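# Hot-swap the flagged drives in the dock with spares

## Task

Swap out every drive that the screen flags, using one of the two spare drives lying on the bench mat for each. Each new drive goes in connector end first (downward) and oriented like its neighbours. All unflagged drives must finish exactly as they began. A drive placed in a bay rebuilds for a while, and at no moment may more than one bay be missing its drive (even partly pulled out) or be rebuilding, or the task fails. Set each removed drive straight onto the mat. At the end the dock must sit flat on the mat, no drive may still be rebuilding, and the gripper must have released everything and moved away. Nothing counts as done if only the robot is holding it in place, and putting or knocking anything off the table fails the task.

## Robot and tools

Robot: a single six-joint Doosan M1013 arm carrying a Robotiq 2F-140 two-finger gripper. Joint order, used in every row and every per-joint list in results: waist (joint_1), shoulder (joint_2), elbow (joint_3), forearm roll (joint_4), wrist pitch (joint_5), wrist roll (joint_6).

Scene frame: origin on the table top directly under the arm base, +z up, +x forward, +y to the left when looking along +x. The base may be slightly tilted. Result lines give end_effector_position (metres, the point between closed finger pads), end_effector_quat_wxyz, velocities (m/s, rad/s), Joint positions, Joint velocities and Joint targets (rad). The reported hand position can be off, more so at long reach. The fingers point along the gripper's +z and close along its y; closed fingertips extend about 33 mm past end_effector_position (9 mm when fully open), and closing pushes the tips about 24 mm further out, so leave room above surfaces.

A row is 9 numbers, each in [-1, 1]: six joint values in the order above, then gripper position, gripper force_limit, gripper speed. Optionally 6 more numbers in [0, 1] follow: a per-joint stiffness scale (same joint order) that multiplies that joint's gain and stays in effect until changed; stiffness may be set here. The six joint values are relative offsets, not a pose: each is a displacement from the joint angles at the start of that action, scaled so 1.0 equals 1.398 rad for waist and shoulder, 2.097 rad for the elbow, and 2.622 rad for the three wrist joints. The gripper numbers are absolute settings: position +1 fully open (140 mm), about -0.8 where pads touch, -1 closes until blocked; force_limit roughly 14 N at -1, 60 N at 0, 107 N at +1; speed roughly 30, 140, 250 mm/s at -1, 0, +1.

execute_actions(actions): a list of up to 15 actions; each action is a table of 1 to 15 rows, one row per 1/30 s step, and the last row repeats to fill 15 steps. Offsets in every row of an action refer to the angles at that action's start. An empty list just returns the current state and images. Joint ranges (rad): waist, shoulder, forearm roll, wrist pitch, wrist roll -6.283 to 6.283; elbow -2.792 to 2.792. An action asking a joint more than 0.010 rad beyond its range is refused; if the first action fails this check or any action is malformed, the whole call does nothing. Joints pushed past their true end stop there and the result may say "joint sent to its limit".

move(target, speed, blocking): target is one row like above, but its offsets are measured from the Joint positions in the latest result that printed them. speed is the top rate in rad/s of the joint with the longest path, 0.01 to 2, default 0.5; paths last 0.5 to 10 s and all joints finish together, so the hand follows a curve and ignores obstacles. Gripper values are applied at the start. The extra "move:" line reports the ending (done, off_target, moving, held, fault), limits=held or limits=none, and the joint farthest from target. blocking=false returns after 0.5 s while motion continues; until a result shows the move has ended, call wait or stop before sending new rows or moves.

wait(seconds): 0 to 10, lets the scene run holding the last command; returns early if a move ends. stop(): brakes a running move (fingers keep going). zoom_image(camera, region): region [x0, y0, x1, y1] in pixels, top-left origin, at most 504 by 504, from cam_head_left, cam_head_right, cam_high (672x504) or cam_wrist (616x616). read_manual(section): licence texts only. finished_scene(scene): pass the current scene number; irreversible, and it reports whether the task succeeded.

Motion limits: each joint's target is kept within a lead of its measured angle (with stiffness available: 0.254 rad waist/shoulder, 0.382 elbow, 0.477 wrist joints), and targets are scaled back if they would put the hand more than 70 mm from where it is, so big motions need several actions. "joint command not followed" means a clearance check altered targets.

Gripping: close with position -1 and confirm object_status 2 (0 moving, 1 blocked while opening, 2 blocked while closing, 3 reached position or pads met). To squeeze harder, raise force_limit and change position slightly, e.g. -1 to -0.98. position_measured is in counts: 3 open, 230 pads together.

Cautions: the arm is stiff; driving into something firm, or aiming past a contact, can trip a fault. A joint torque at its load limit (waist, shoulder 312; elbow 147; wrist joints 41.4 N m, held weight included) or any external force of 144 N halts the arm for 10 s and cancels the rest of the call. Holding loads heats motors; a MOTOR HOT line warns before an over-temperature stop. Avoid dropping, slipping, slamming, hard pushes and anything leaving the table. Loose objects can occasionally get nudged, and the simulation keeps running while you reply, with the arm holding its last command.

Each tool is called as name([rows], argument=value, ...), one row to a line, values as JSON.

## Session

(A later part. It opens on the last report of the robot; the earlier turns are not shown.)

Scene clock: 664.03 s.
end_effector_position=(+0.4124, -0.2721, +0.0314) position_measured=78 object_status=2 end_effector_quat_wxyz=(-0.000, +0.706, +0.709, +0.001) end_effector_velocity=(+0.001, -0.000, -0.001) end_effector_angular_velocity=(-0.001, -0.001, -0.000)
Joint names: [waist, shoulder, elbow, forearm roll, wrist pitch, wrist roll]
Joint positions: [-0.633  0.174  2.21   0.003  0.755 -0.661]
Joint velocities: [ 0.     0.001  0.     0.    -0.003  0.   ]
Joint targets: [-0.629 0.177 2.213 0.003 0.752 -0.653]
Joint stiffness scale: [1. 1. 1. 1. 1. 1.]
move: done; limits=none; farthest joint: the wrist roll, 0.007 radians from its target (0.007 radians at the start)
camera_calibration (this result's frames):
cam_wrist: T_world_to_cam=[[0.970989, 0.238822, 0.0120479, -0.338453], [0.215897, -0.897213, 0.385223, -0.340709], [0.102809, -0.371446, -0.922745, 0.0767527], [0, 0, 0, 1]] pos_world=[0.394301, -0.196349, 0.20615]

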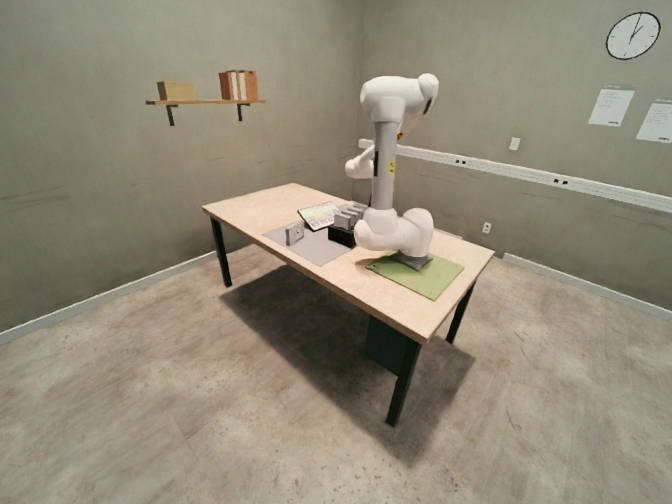

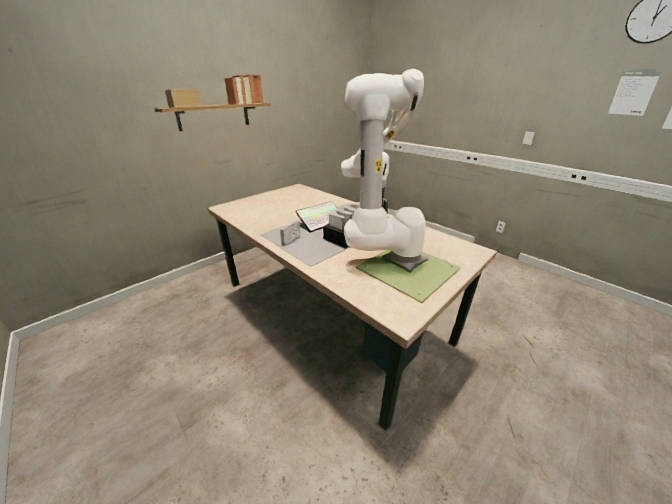

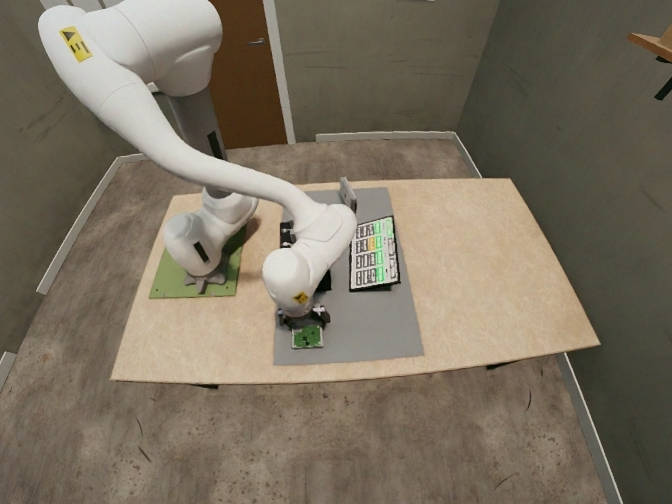

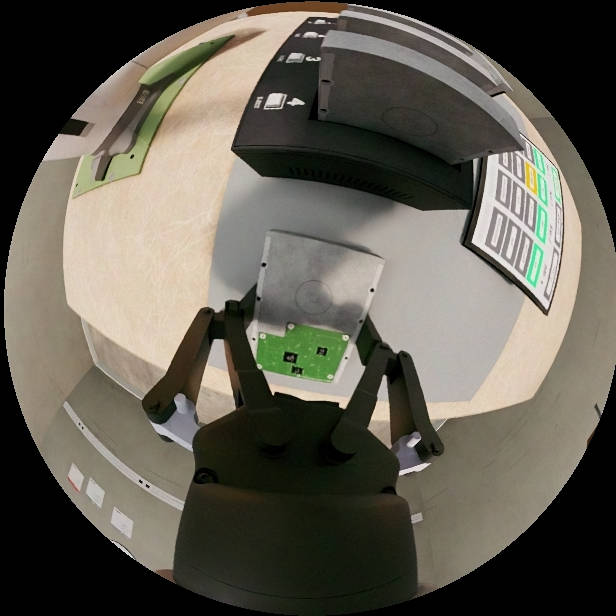

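move(target=[0.003, 0.0104, 0.0043, 0, -0.008, 0.003, -1, 0.5, 0], speed=0.05)

move(target=[0.0, 0.0, 0.0, 0, 0, 0.0, 1, 0.5, 0])

Scene clock: 670.90 s.
end_effector_position=(+0.4128, -0.2722, +0.0244) position_measured=78 object_status=2 end_effector_quat_wxyz=(+0.001, +0.706, +0.709, +0.002) end_effector_velocity=(-0.000, +0.000, -0.000) end_effector_angular_velocity=(-0.000, -0.001, -0.000)
Joint names: [waist, shoulder, elbow, forearm roll, wrist pitch, wrist roll]
Joint positions: [-0.632  0.184  2.215  0.003  0.737 -0.661]
Joint velocities: [ 0.    -0.     0.001 -0.    -0.001  0.   ]
Joint targets: [-0.629 0.188 2.219 0.003 0.734 -0.653]
Joint stiffness scale: [1. 1. 1. 1. 1. 1.]
move: done; limits=none; farthest joint: the wrist roll, 0.007 radians from its target (0.007 radians at the start)
camera_calibration (this result's frames):
cam_wrist: T_world_to_cam=[[0.97091, 0.239079, 0.0132151, -0.338634], [0.215543, -0.8967, 0.386613, -0.337921], [0.104281, -0.372519, -0.922147, 0.0692217], [0, 0, 0, 1]] pos_world=[0.394401, -0.196267, 0.198952]

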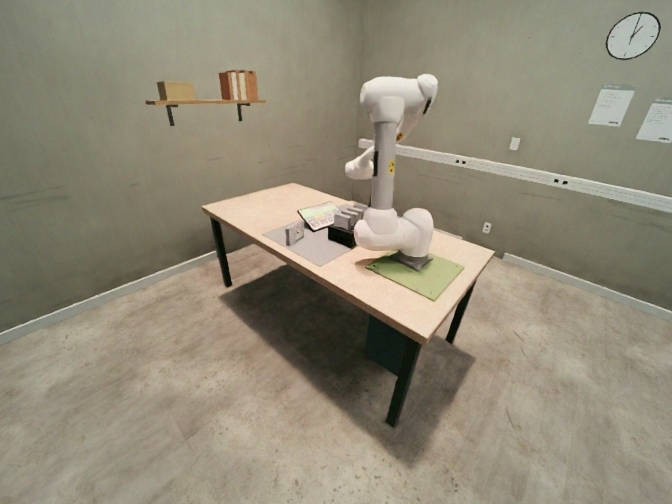

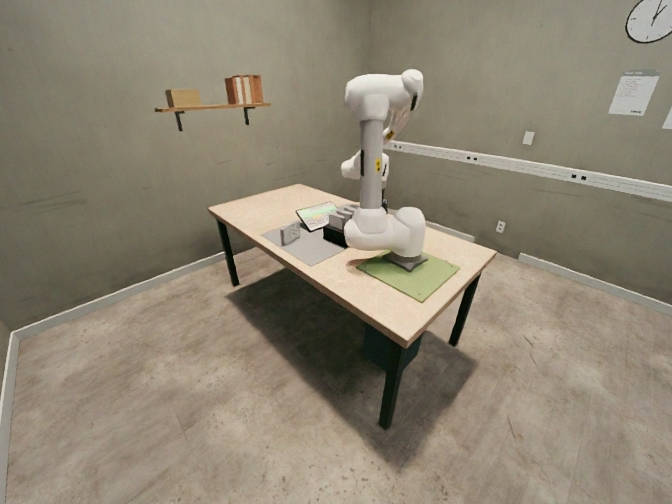

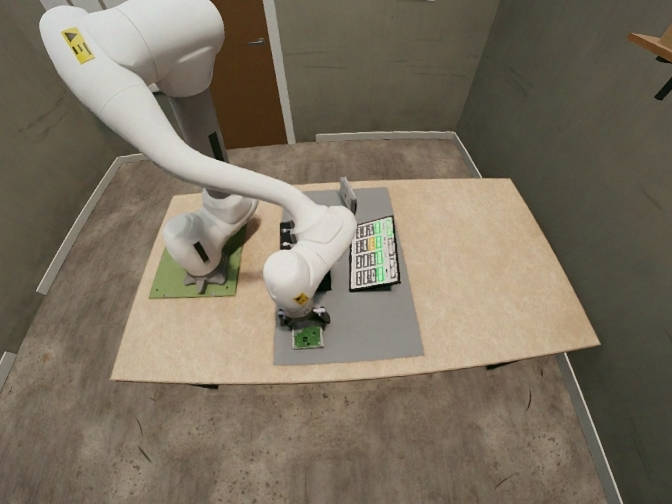

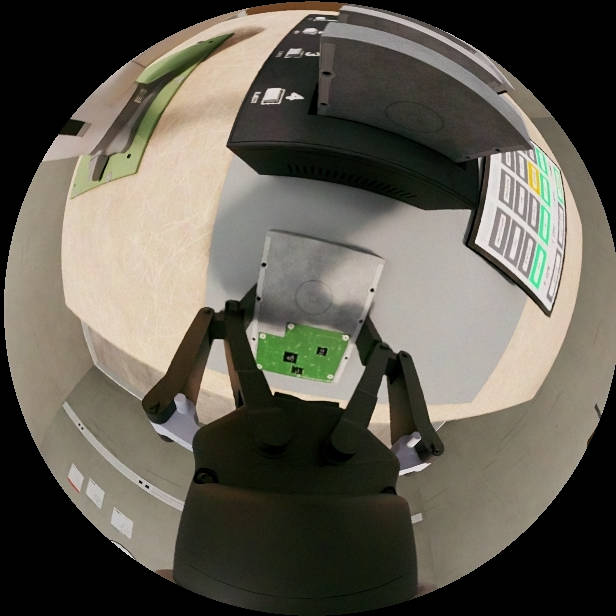

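Scene clock: 671.47 s.
end_effector_position=(+0.4128, -0.2722, +0.0244) position_measured=3 object_status=3 end_effector_quat_wxyz=(+0.001, +0.706, +0.709, +0.002) end_effector_velocity=(+0.000, -0.000, -0.000) end_effector_angular_velocity=(+0.000, +0.000, +0.000)
Joint names: [waist, shoulder, elbow, forearm roll, wrist pitch, wrist roll]
Joint positions: [-0.632  0.184  2.215  0.003  0.737 -0.661]
Joint velocities: [-0.     0.001 -0.001 -0.     0.    -0.   ]
Joint targets: [-0.632 0.184 2.215 0.003 0.737 -0.661]
Joint stiffness scale: [1. 1. 1. 1. 1. 1.]
move: done; limits=none; farthest joint: the waist, 0.000 radians from its target (0.000 radians at the start)
camera_calibration (this result's frames):
cam_wrist: T_world_to_cam=[[0.97091, 0.239079, 0.0132173, -0.338634], [0.215542, -0.896699, 0.386616, -0.337921], [0.104284, -0.37252, -0.922146, 0.0692196], [0, 0, 0, 1]] pos_world=[0.394401, -0.196267, 0.198952]

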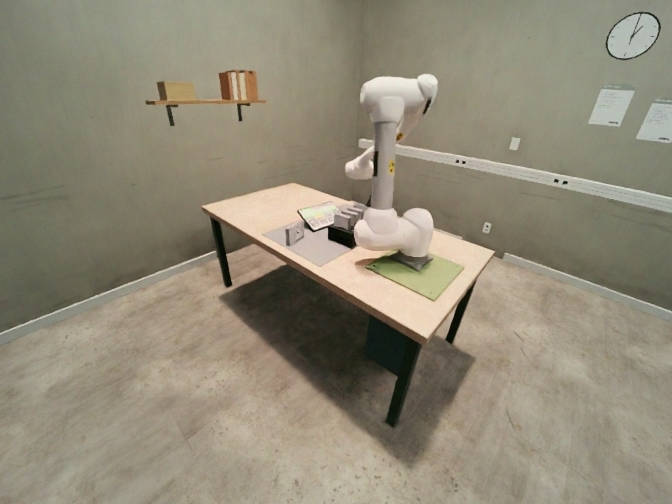

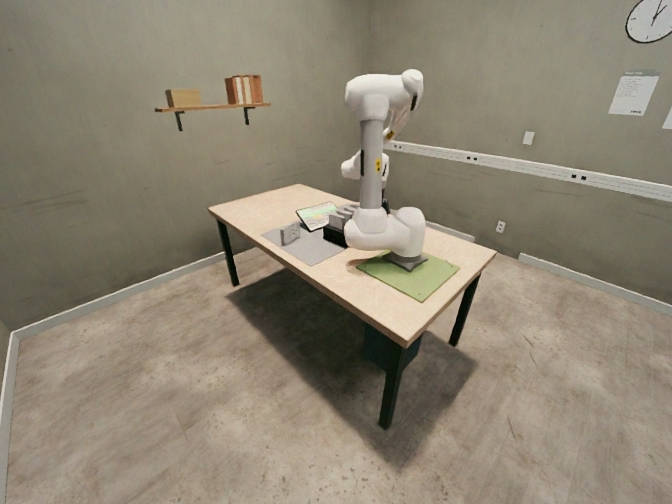

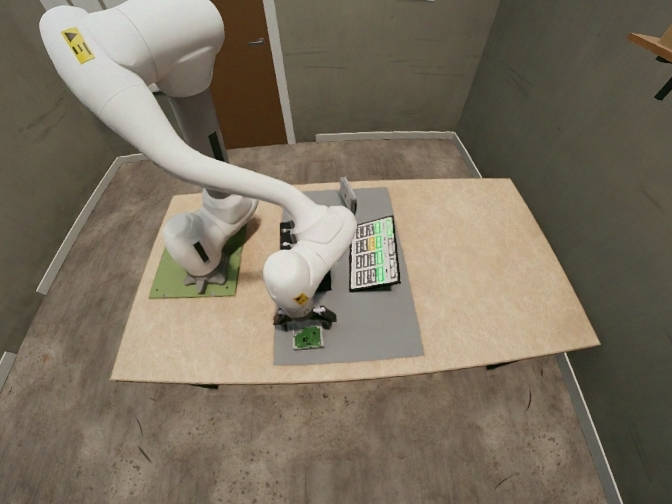

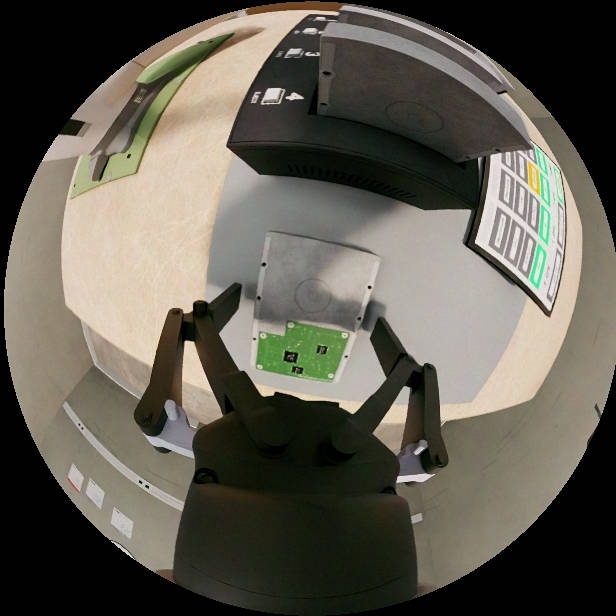

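move(target=[0.0, -0.1662, -0.1121, 0, 0.1804, 0.0, 1, 0.5, 0], speed=0.6)

Scene clock: 693.83 s.
end_effector_position=(+0.4129, -0.2723, +0.2452) position_measured=3 object_status=3 end_effector_quat_wxyz=(-0.004, +0.705, +0.709, +0.001) end_effector_velocity=(-0.001, +0.001, -0.000) end_effector_angular_velocity=(+0.001, +0.001, +0.000)
Joint names: [waist, shoulder, elbow, forearm roll, wrist pitch, wrist roll]
Joint positions: [-0.632 -0.045  1.983  0.003  1.208 -0.661]
Joint velocities: [-0.    -0.001  0.001  0.     0.001 -0.   ]
Joint targets: [-0.632 -0.049 1.980 0.003 1.210 -0.661]
Joint stiffness scale: [1. 1. 1. 1. 1. 1.]
move: done; limits=none; farthest joint: the shoulder, 0.003 radians from its target (0.232 radians at the start)
camera_calibration (this result's frames):
cam_wrist: T_world_to_cam=[[0.970727, 0.240058, 0.00775971, -0.339947], [0.219273, -0.898936, 0.379254, -0.423707], [0.0980185, -0.36645, -0.92526, 0.277862], [0, 0, 0, 1]] pos_world=[0.395668, -0.197456, 0.420425]

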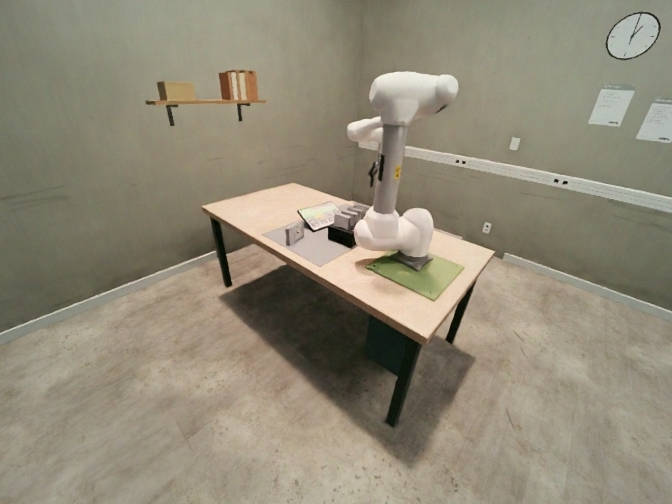

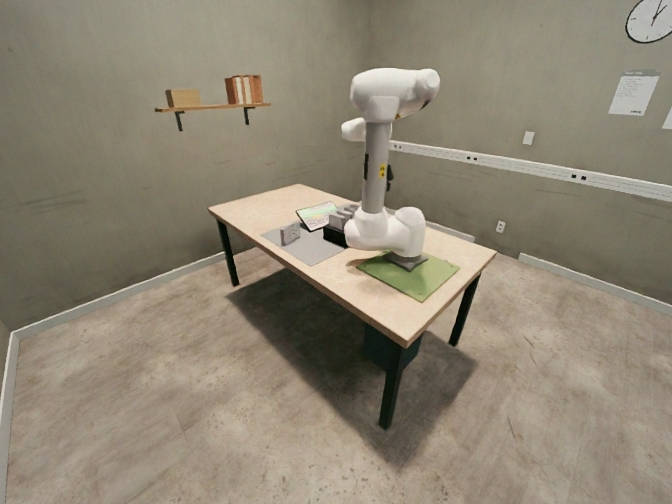

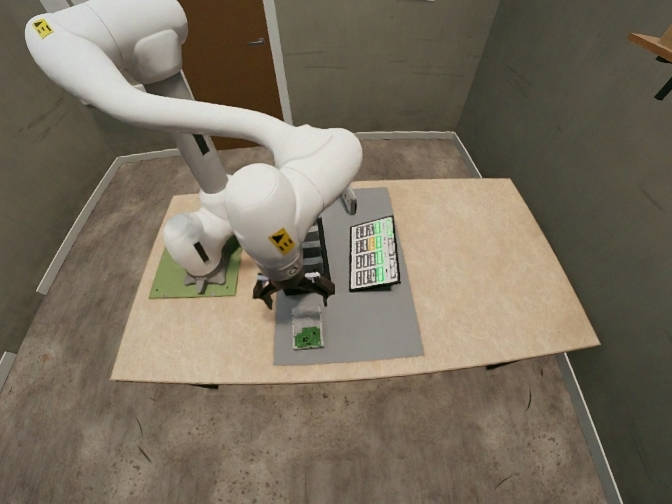

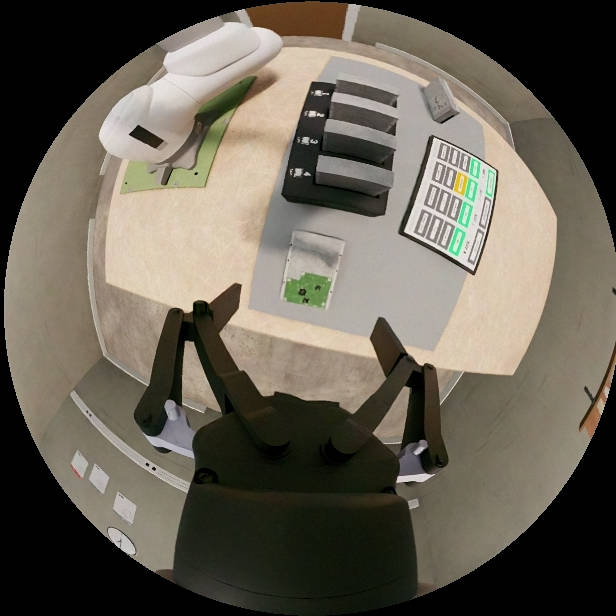

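move(target=[0.4416, -0.3463, 0.1613, -0.001, -0.046, 0.7929, -1, 0.5, 0.5], speed=1.0)

Scene clock: 704.73 s.
end_effector_position=(+0.3213, +0.0216, +0.2519) position_measured=234 object_status=3 end_effector_quat_wxyz=(+0.010, +0.990, +0.059, +0.128) end_effector_velocity=(+0.000, +0.000, +0.000) end_effector_angular_velocity=(+0.001, +0.000, -0.002)
Joint names: [waist, shoulder, elbow, forearm roll, wrist pitch, wrist roll]
Joint positions: [-0.019 -0.525  2.318  0.003  1.089  1.409]
Joint velocities: [ 0.     0.001 -0.001 -0.    -0.     0.003]
Joint targets: [-0.015 -0.529 2.321 0.000 1.087 1.418]
Joint stiffness scale: [1. 1. 1. 1. 1. 1.]
move: done; limits=none; farthest joint: the wrist roll, 0.008 radians from its target (2.078 radians at the start)
camera_calibration (this result's frames):
cam_wrist: T_world_to_cam=[[0.334595, -0.936723, 0.10294, -0.115776], [-0.93555, -0.317078, 0.155587, 0.272811], [-0.113101, -0.148364, -0.982444, 0.478249], [0, 0, 0, 1]] pos_world=[0.348057, 0.0490072, 0.439325]

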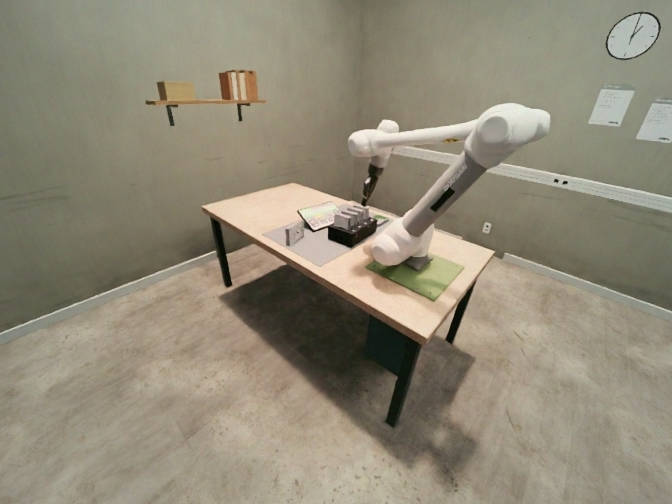

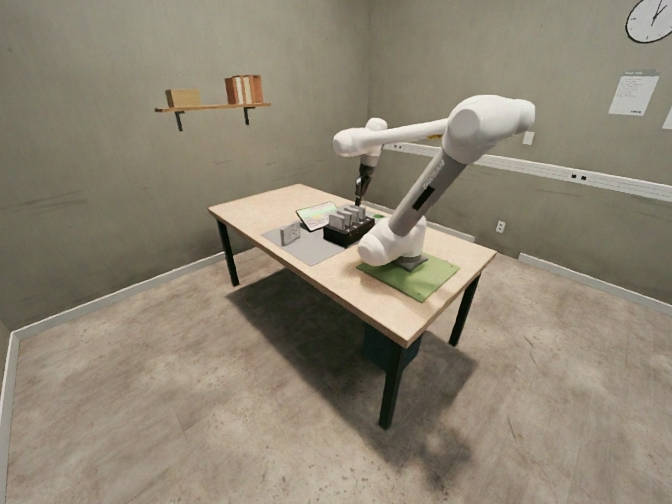

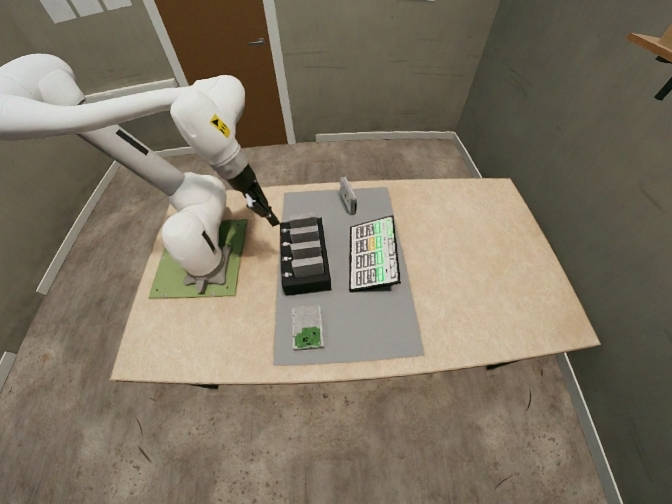

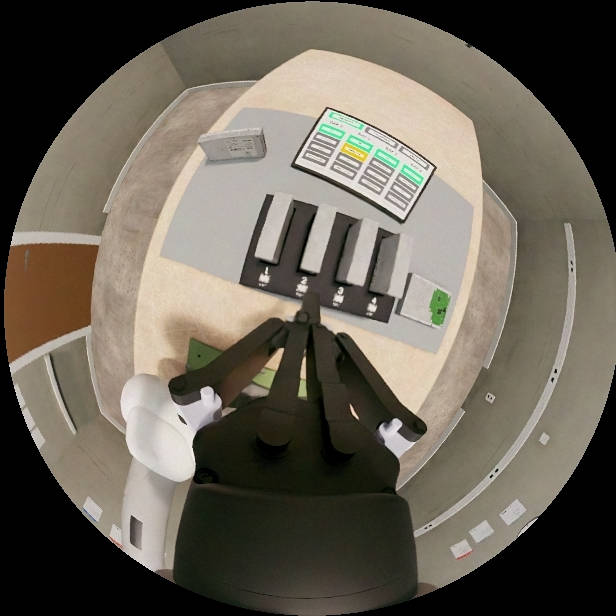

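zoom_image(camera="cam_wrist", region=[220, 180, 420, 330])

Region (220, 180, 420, 330) of cam_wrist's 616x616 image, scaled by 2.520, with more detail than that image has; it fills the top 378 rows of this view, and the rest is white.

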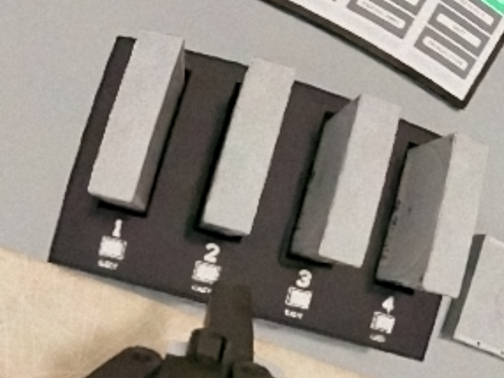

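move(target=[0.0107, 0.0736, 0.0835, 0, -0.1069, 0.003, -1, 0.5, 0.5], speed=0.4)

Scene clock: 728.63 s.
end_effector_position=(+0.3245, +0.0252, +0.1390) position_measured=234 object_status=3 end_effector_quat_wxyz=(+0.010, +0.989, +0.064, +0.131) end_effector_velocity=(+0.001, +0.000, +0.000) end_effector_angular_velocity=(-0.000, -0.003, +0.000)
Joint names: [waist, shoulder, elbow, forearm roll, wrist pitch, wrist roll]
Joint positions: [-0.008 -0.426  2.49   0.003  0.812  1.409]
Joint velocities: [ 0.    -0.    -0.    -0.    -0.003  0.   ]
Joint targets: [-0.004 -0.422 2.493 0.003 0.809 1.417]
Joint stiffness scale: [1. 1. 1. 1. 1. 1.]
move: done; limits=none; farthest joint: the wrist roll, 0.007 radians from its target (0.007 radians at the start)
camera_calibration (this result's frames):
cam_wrist: T_world_to_cam=[[0.343406, -0.933241, 0.10552, -0.105147], [-0.933274, -0.326496, 0.149664, 0.294873], [-0.105221, -0.149874, -0.98309, 0.365803], [0, 0, 0, 1]] pos_world=[0.349796, 0.0529717, 0.326581]

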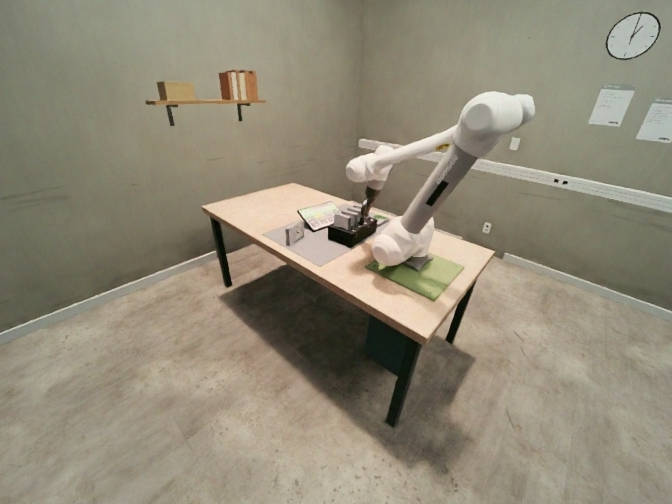

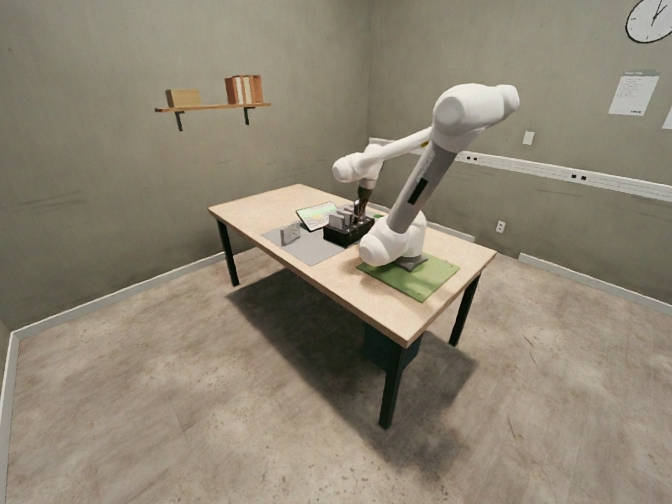

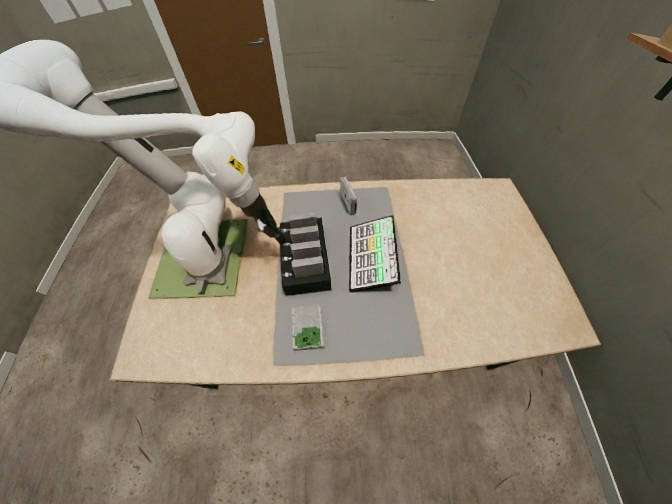

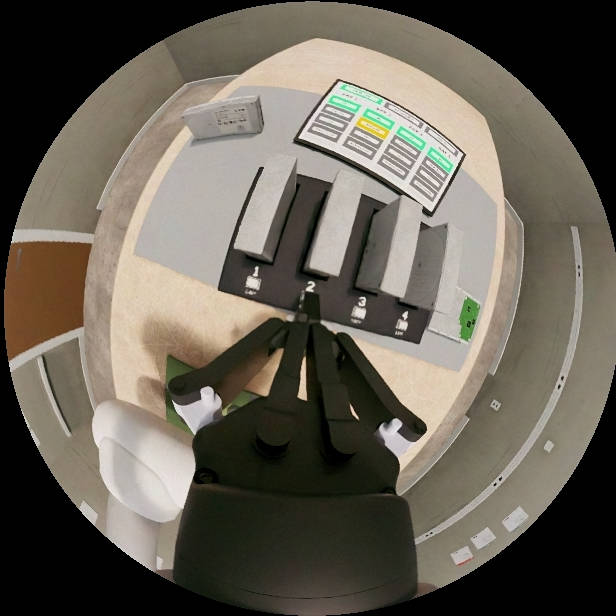

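Looks aligned. Press.

move(target=[0.003, 0.0255, 0.0167, 0, -0.0256, 0.003, -1, 0.5, 0.5], speed=0.08)

Scene clock: 733.57 s.
end_effector_position=(+0.3283, +0.0253, +0.1224) position_measured=234 object_status=3 end_effector_quat_wxyz=(+0.010, +0.989, +0.065, +0.135) end_effector_velocity=(+0.002, -0.000, +0.001) end_effector_angular_velocity=(-0.000, -0.008, -0.000)
Joint names: [waist, shoulder, elbow, forearm roll, wrist pitch, wrist roll]
Joint positions: [-0.007 -0.4    2.513  0.003  0.755  1.409]
Joint velocities: [ 0.    -0.     0.    -0.    -0.008  0.   ]
Joint targets: [-0.004 -0.391 2.525 0.003 0.745 1.417]
Joint stiffness scale: [1. 1. 1. 1. 1. 1.]
move: off_target; limits=none; farthest joint: the elbow, 0.012 radians from its target (0.035 radians at the start)
camera_calibration (this result's frames):
cam_wrist: T_world_to_cam=[[0.34297, -0.933077, 0.108345, -0.104849], [-0.934236, -0.326813, 0.142815, 0.302127], [-0.0978493, -0.150201, -0.983801, 0.347555], [0, 0, 0, 1]] pos_world=[0.352226, 0.05311, 0.310136]

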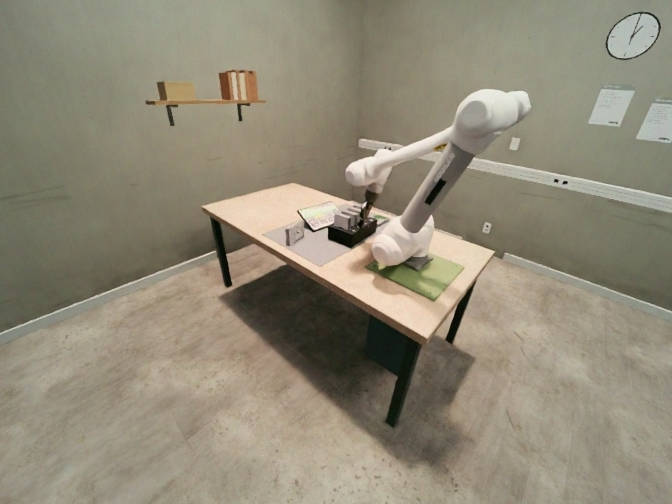

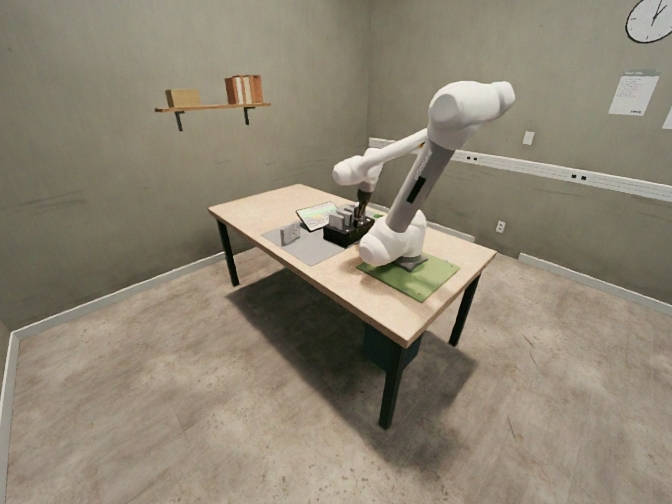

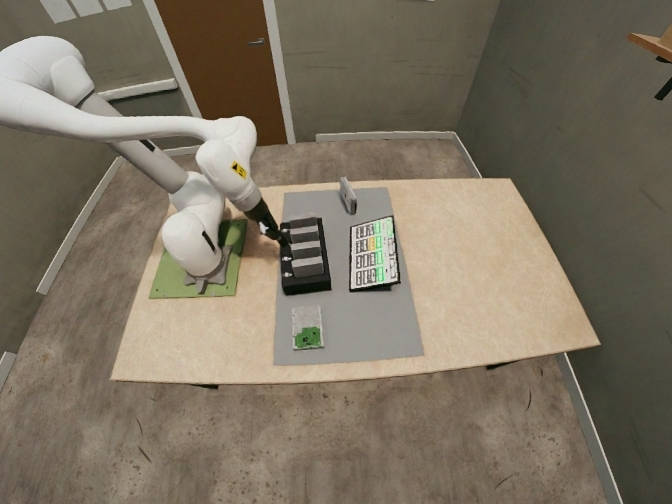

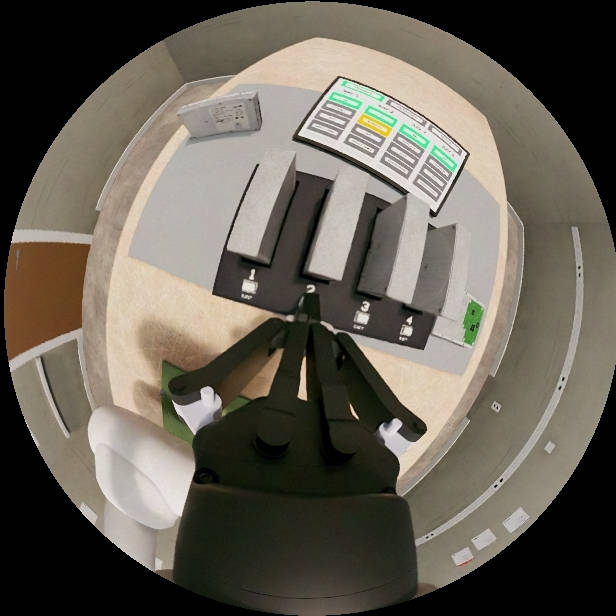

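wait(seconds=0.5)

Scene clock: 737.00 s.
end_effector_position=(+0.3285, +0.0253, +0.1224) position_measured=234 object_status=3 end_effector_quat_wxyz=(+0.010, +0.989, +0.065, +0.135) end_effector_velocity=(-0.000, -0.000, -0.000) end_effector_angular_velocity=(-0.000, +0.000, +0.000)
Joint names: [waist, shoulder, elbow, forearm roll, wrist pitch, wrist roll]
Joint positions: [-0.007 -0.4    2.513  0.003  0.754  1.409]
Joint velocities: [ 0.  0.  0. -0.  0. -0.]
Joint targets: [-0.004 -0.391 2.525 0.003 0.745 1.417]
Joint stiffness scale: [1. 1. 1. 1. 1. 1.]
wait: 0.50 s; at rest from the start
camera_calibration (this result's frames):
cam_wrist: T_world_to_cam=[[0.34292, -0.933071, 0.108552, -0.104932], [-0.934312, -0.326821, 0.142299, 0.3024], [-0.097298, -0.150219, -0.983853, 0.347429], [0, 0, 0, 1]] pos_world=[0.352323, 0.053112, 0.310179]

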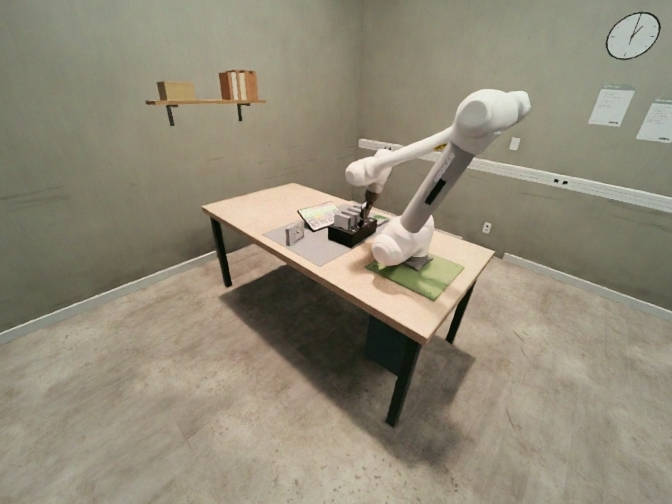

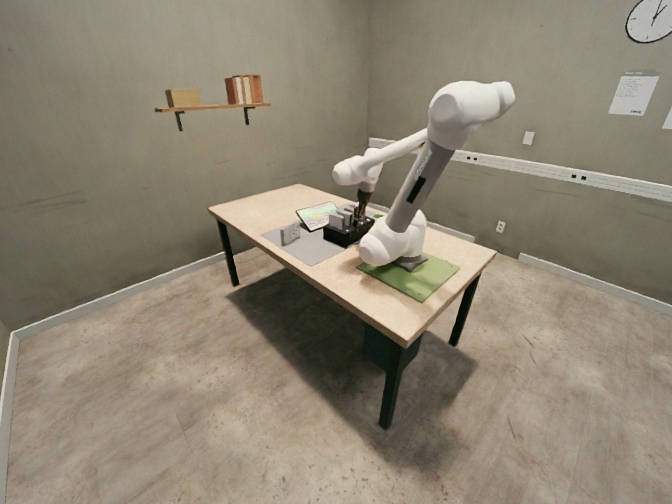

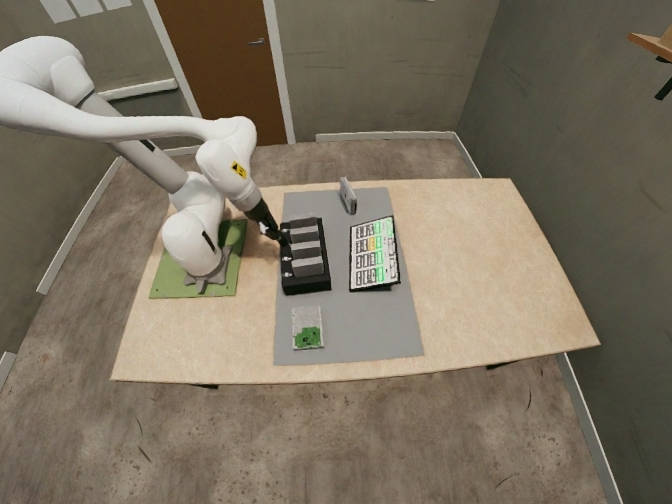

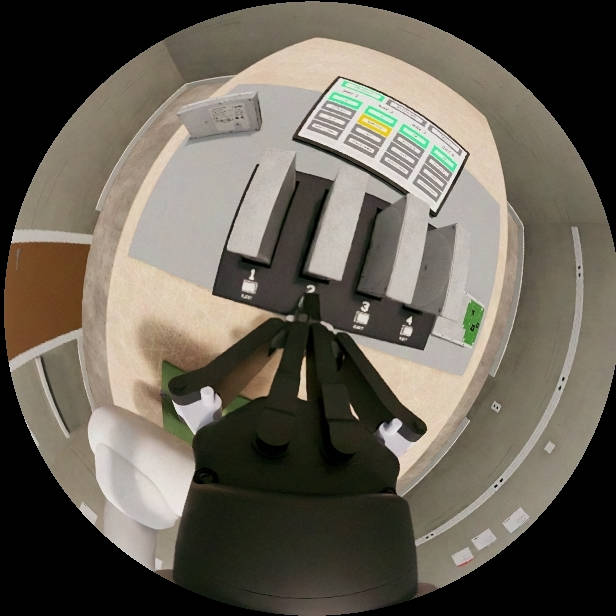

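move(target=[0.003, 0.0054, -0.0067, 0, 0.0073, 0.003, -1, 0.5, 0.5], speed=0.08)

Scene clock: 769.83 s.
end_effector_position=(+0.3303, +0.0254, +0.1265) position_measured=234 object_status=3 end_effector_quat_wxyz=(+0.010, +0.989, +0.065, +0.131) end_effector_velocity=(-0.000, +0.000, -0.001) end_effector_angular_velocity=(-0.000, +0.003, +0.000)
Joint names: [waist, shoulder, elbow, forearm roll, wrist pitch, wrist roll]
Joint positions: [-0.007 -0.396  2.501  0.003  0.771  1.409]
Joint velocities: [ 0.     0.002 -0.    -0.     0.001 -0.   ]
Joint targets: [-0.003 -0.392 2.499 0.003 0.774 1.417]
Joint stiffness scale: [1. 1. 1. 1. 1. 1.]
move: done; limits=none; farthest joint: the wrist roll, 0.007 radians from its target (0.007 radians at the start)
camera_calibration (this result's frames):
cam_wrist: T_world_to_cam=[[0.344193, -0.932967, 0.105378, -0.105943], [-0.932941, -0.327223, 0.150155, 0.302035], [-0.105607, -0.149994, -0.98303, 0.35425], [0, 0, 0, 1]] pos_world=[0.355657, 0.0531273, 0.31405]

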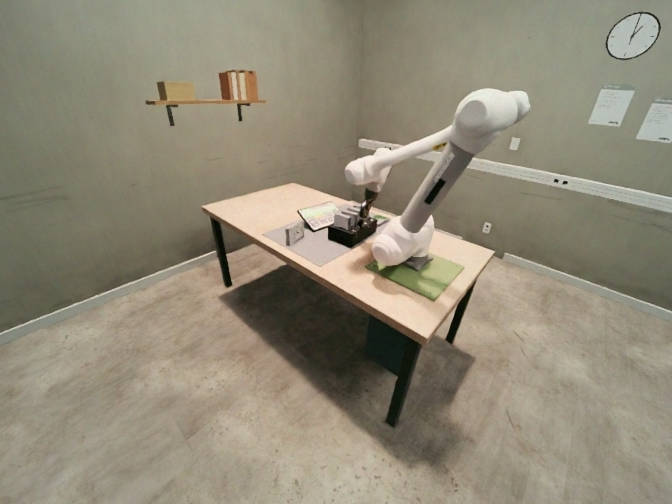

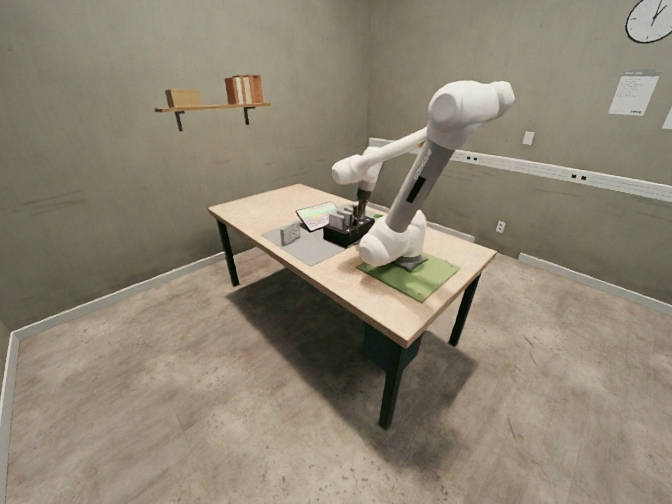

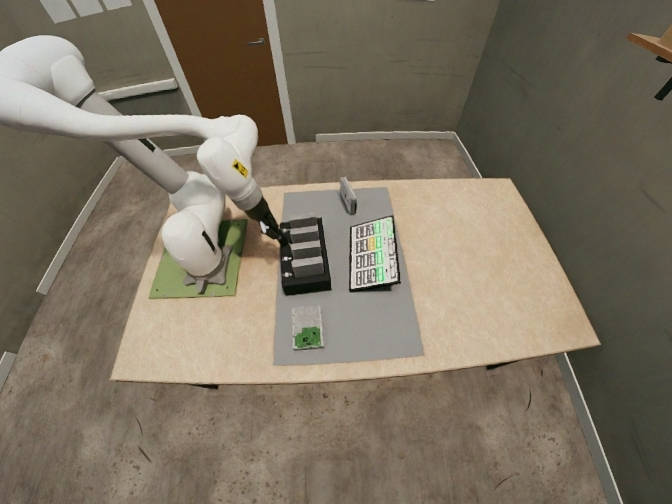

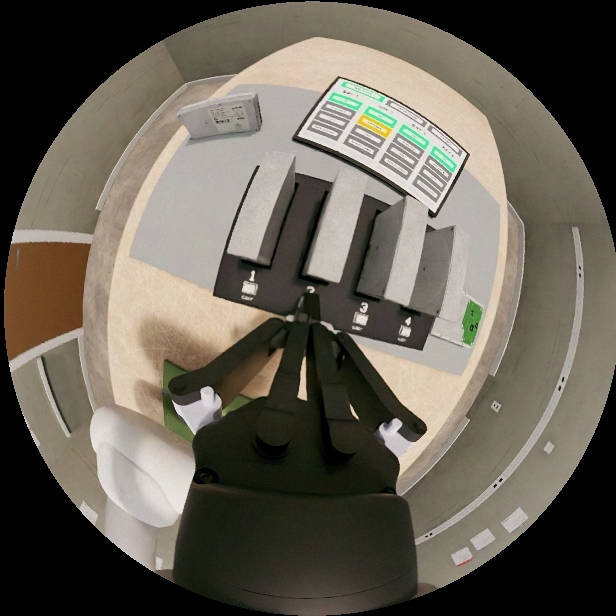

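move(target=[0.003, 0.0157, 0.0075, 0, -0.013, 0.003, -1, 0.5, 0.5], speed=0.06)

Scene clock: 773.90 s.
end_effector_position=(+0.3343, +0.0254, +0.1223) position_measured=234 object_status=3 end_effector_quat_wxyz=(+0.010, +0.989, +0.065, +0.133) end_effector_velocity=(-0.001, +0.000, -0.001) end_effector_angular_velocity=(-0.000, +0.003, +0.001)
Joint names: [waist, shoulder, elbow, forearm roll, wrist pitch, wrist roll]
Joint positions: [-0.006 -0.384  2.505  0.003  0.75   1.409]
Joint velocities: [ 0.     0.     0.001 -0.     0.002 -0.   ]
Joint targets: [-0.003 -0.374 2.517 0.003 0.737 1.417]
Joint stiffness scale: [1. 1. 1. 1. 1. 1.]
move: off_target; limits=none; farthest joint: the wrist pitch, 0.013 radians from its target (0.034 radians at the start)
camera_calibration (this result's frames):
cam_wrist: T_world_to_cam=[[0.344096, -0.932781, 0.107321, -0.107042], [-0.933546, -0.327651, 0.145385, 0.307261], [-0.100448, -0.150216, -0.983537, 0.348901], [0, 0, 0, 1]] pos_world=[0.358722, 0.0532376, 0.309974]

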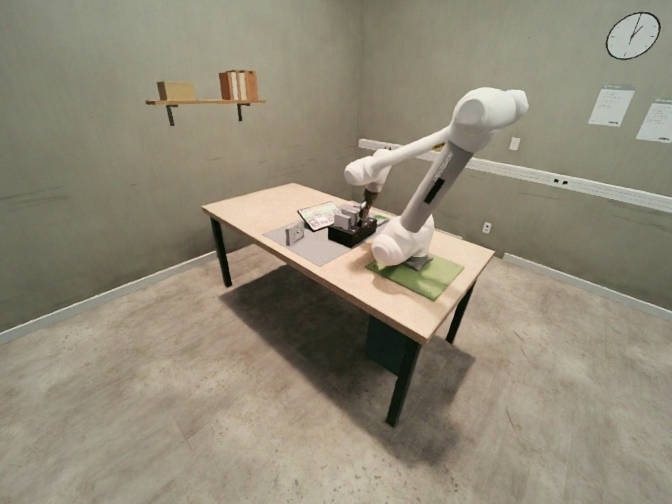

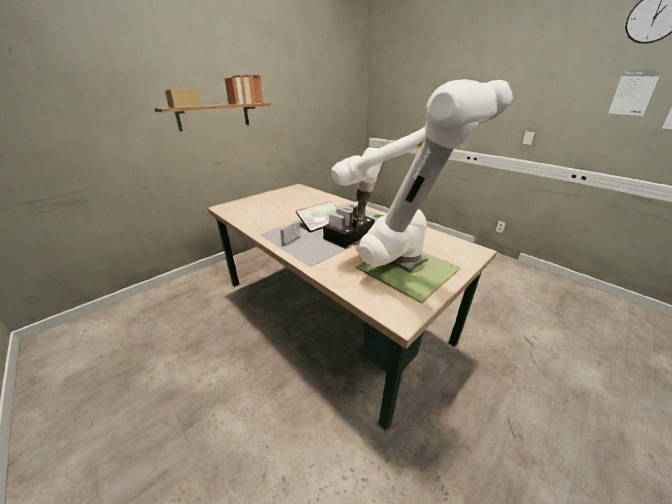

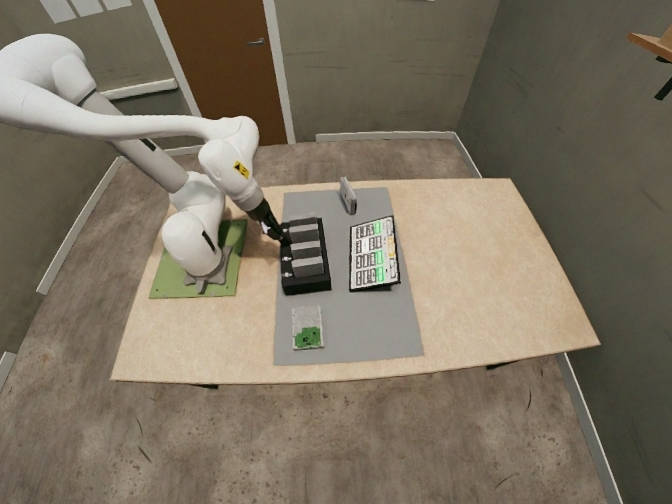

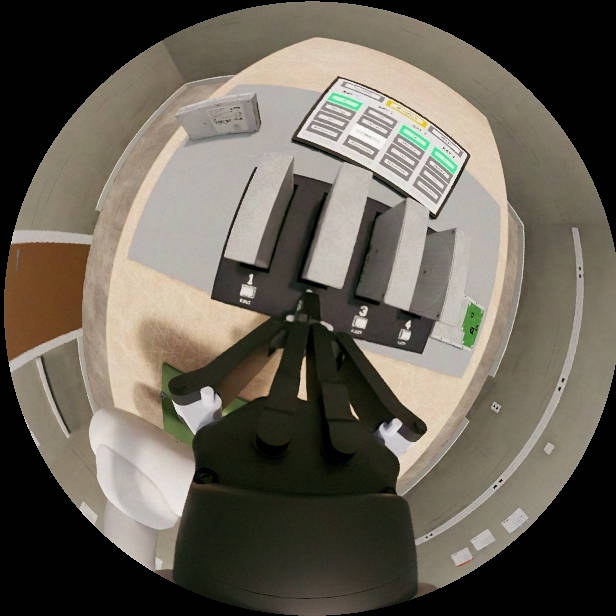

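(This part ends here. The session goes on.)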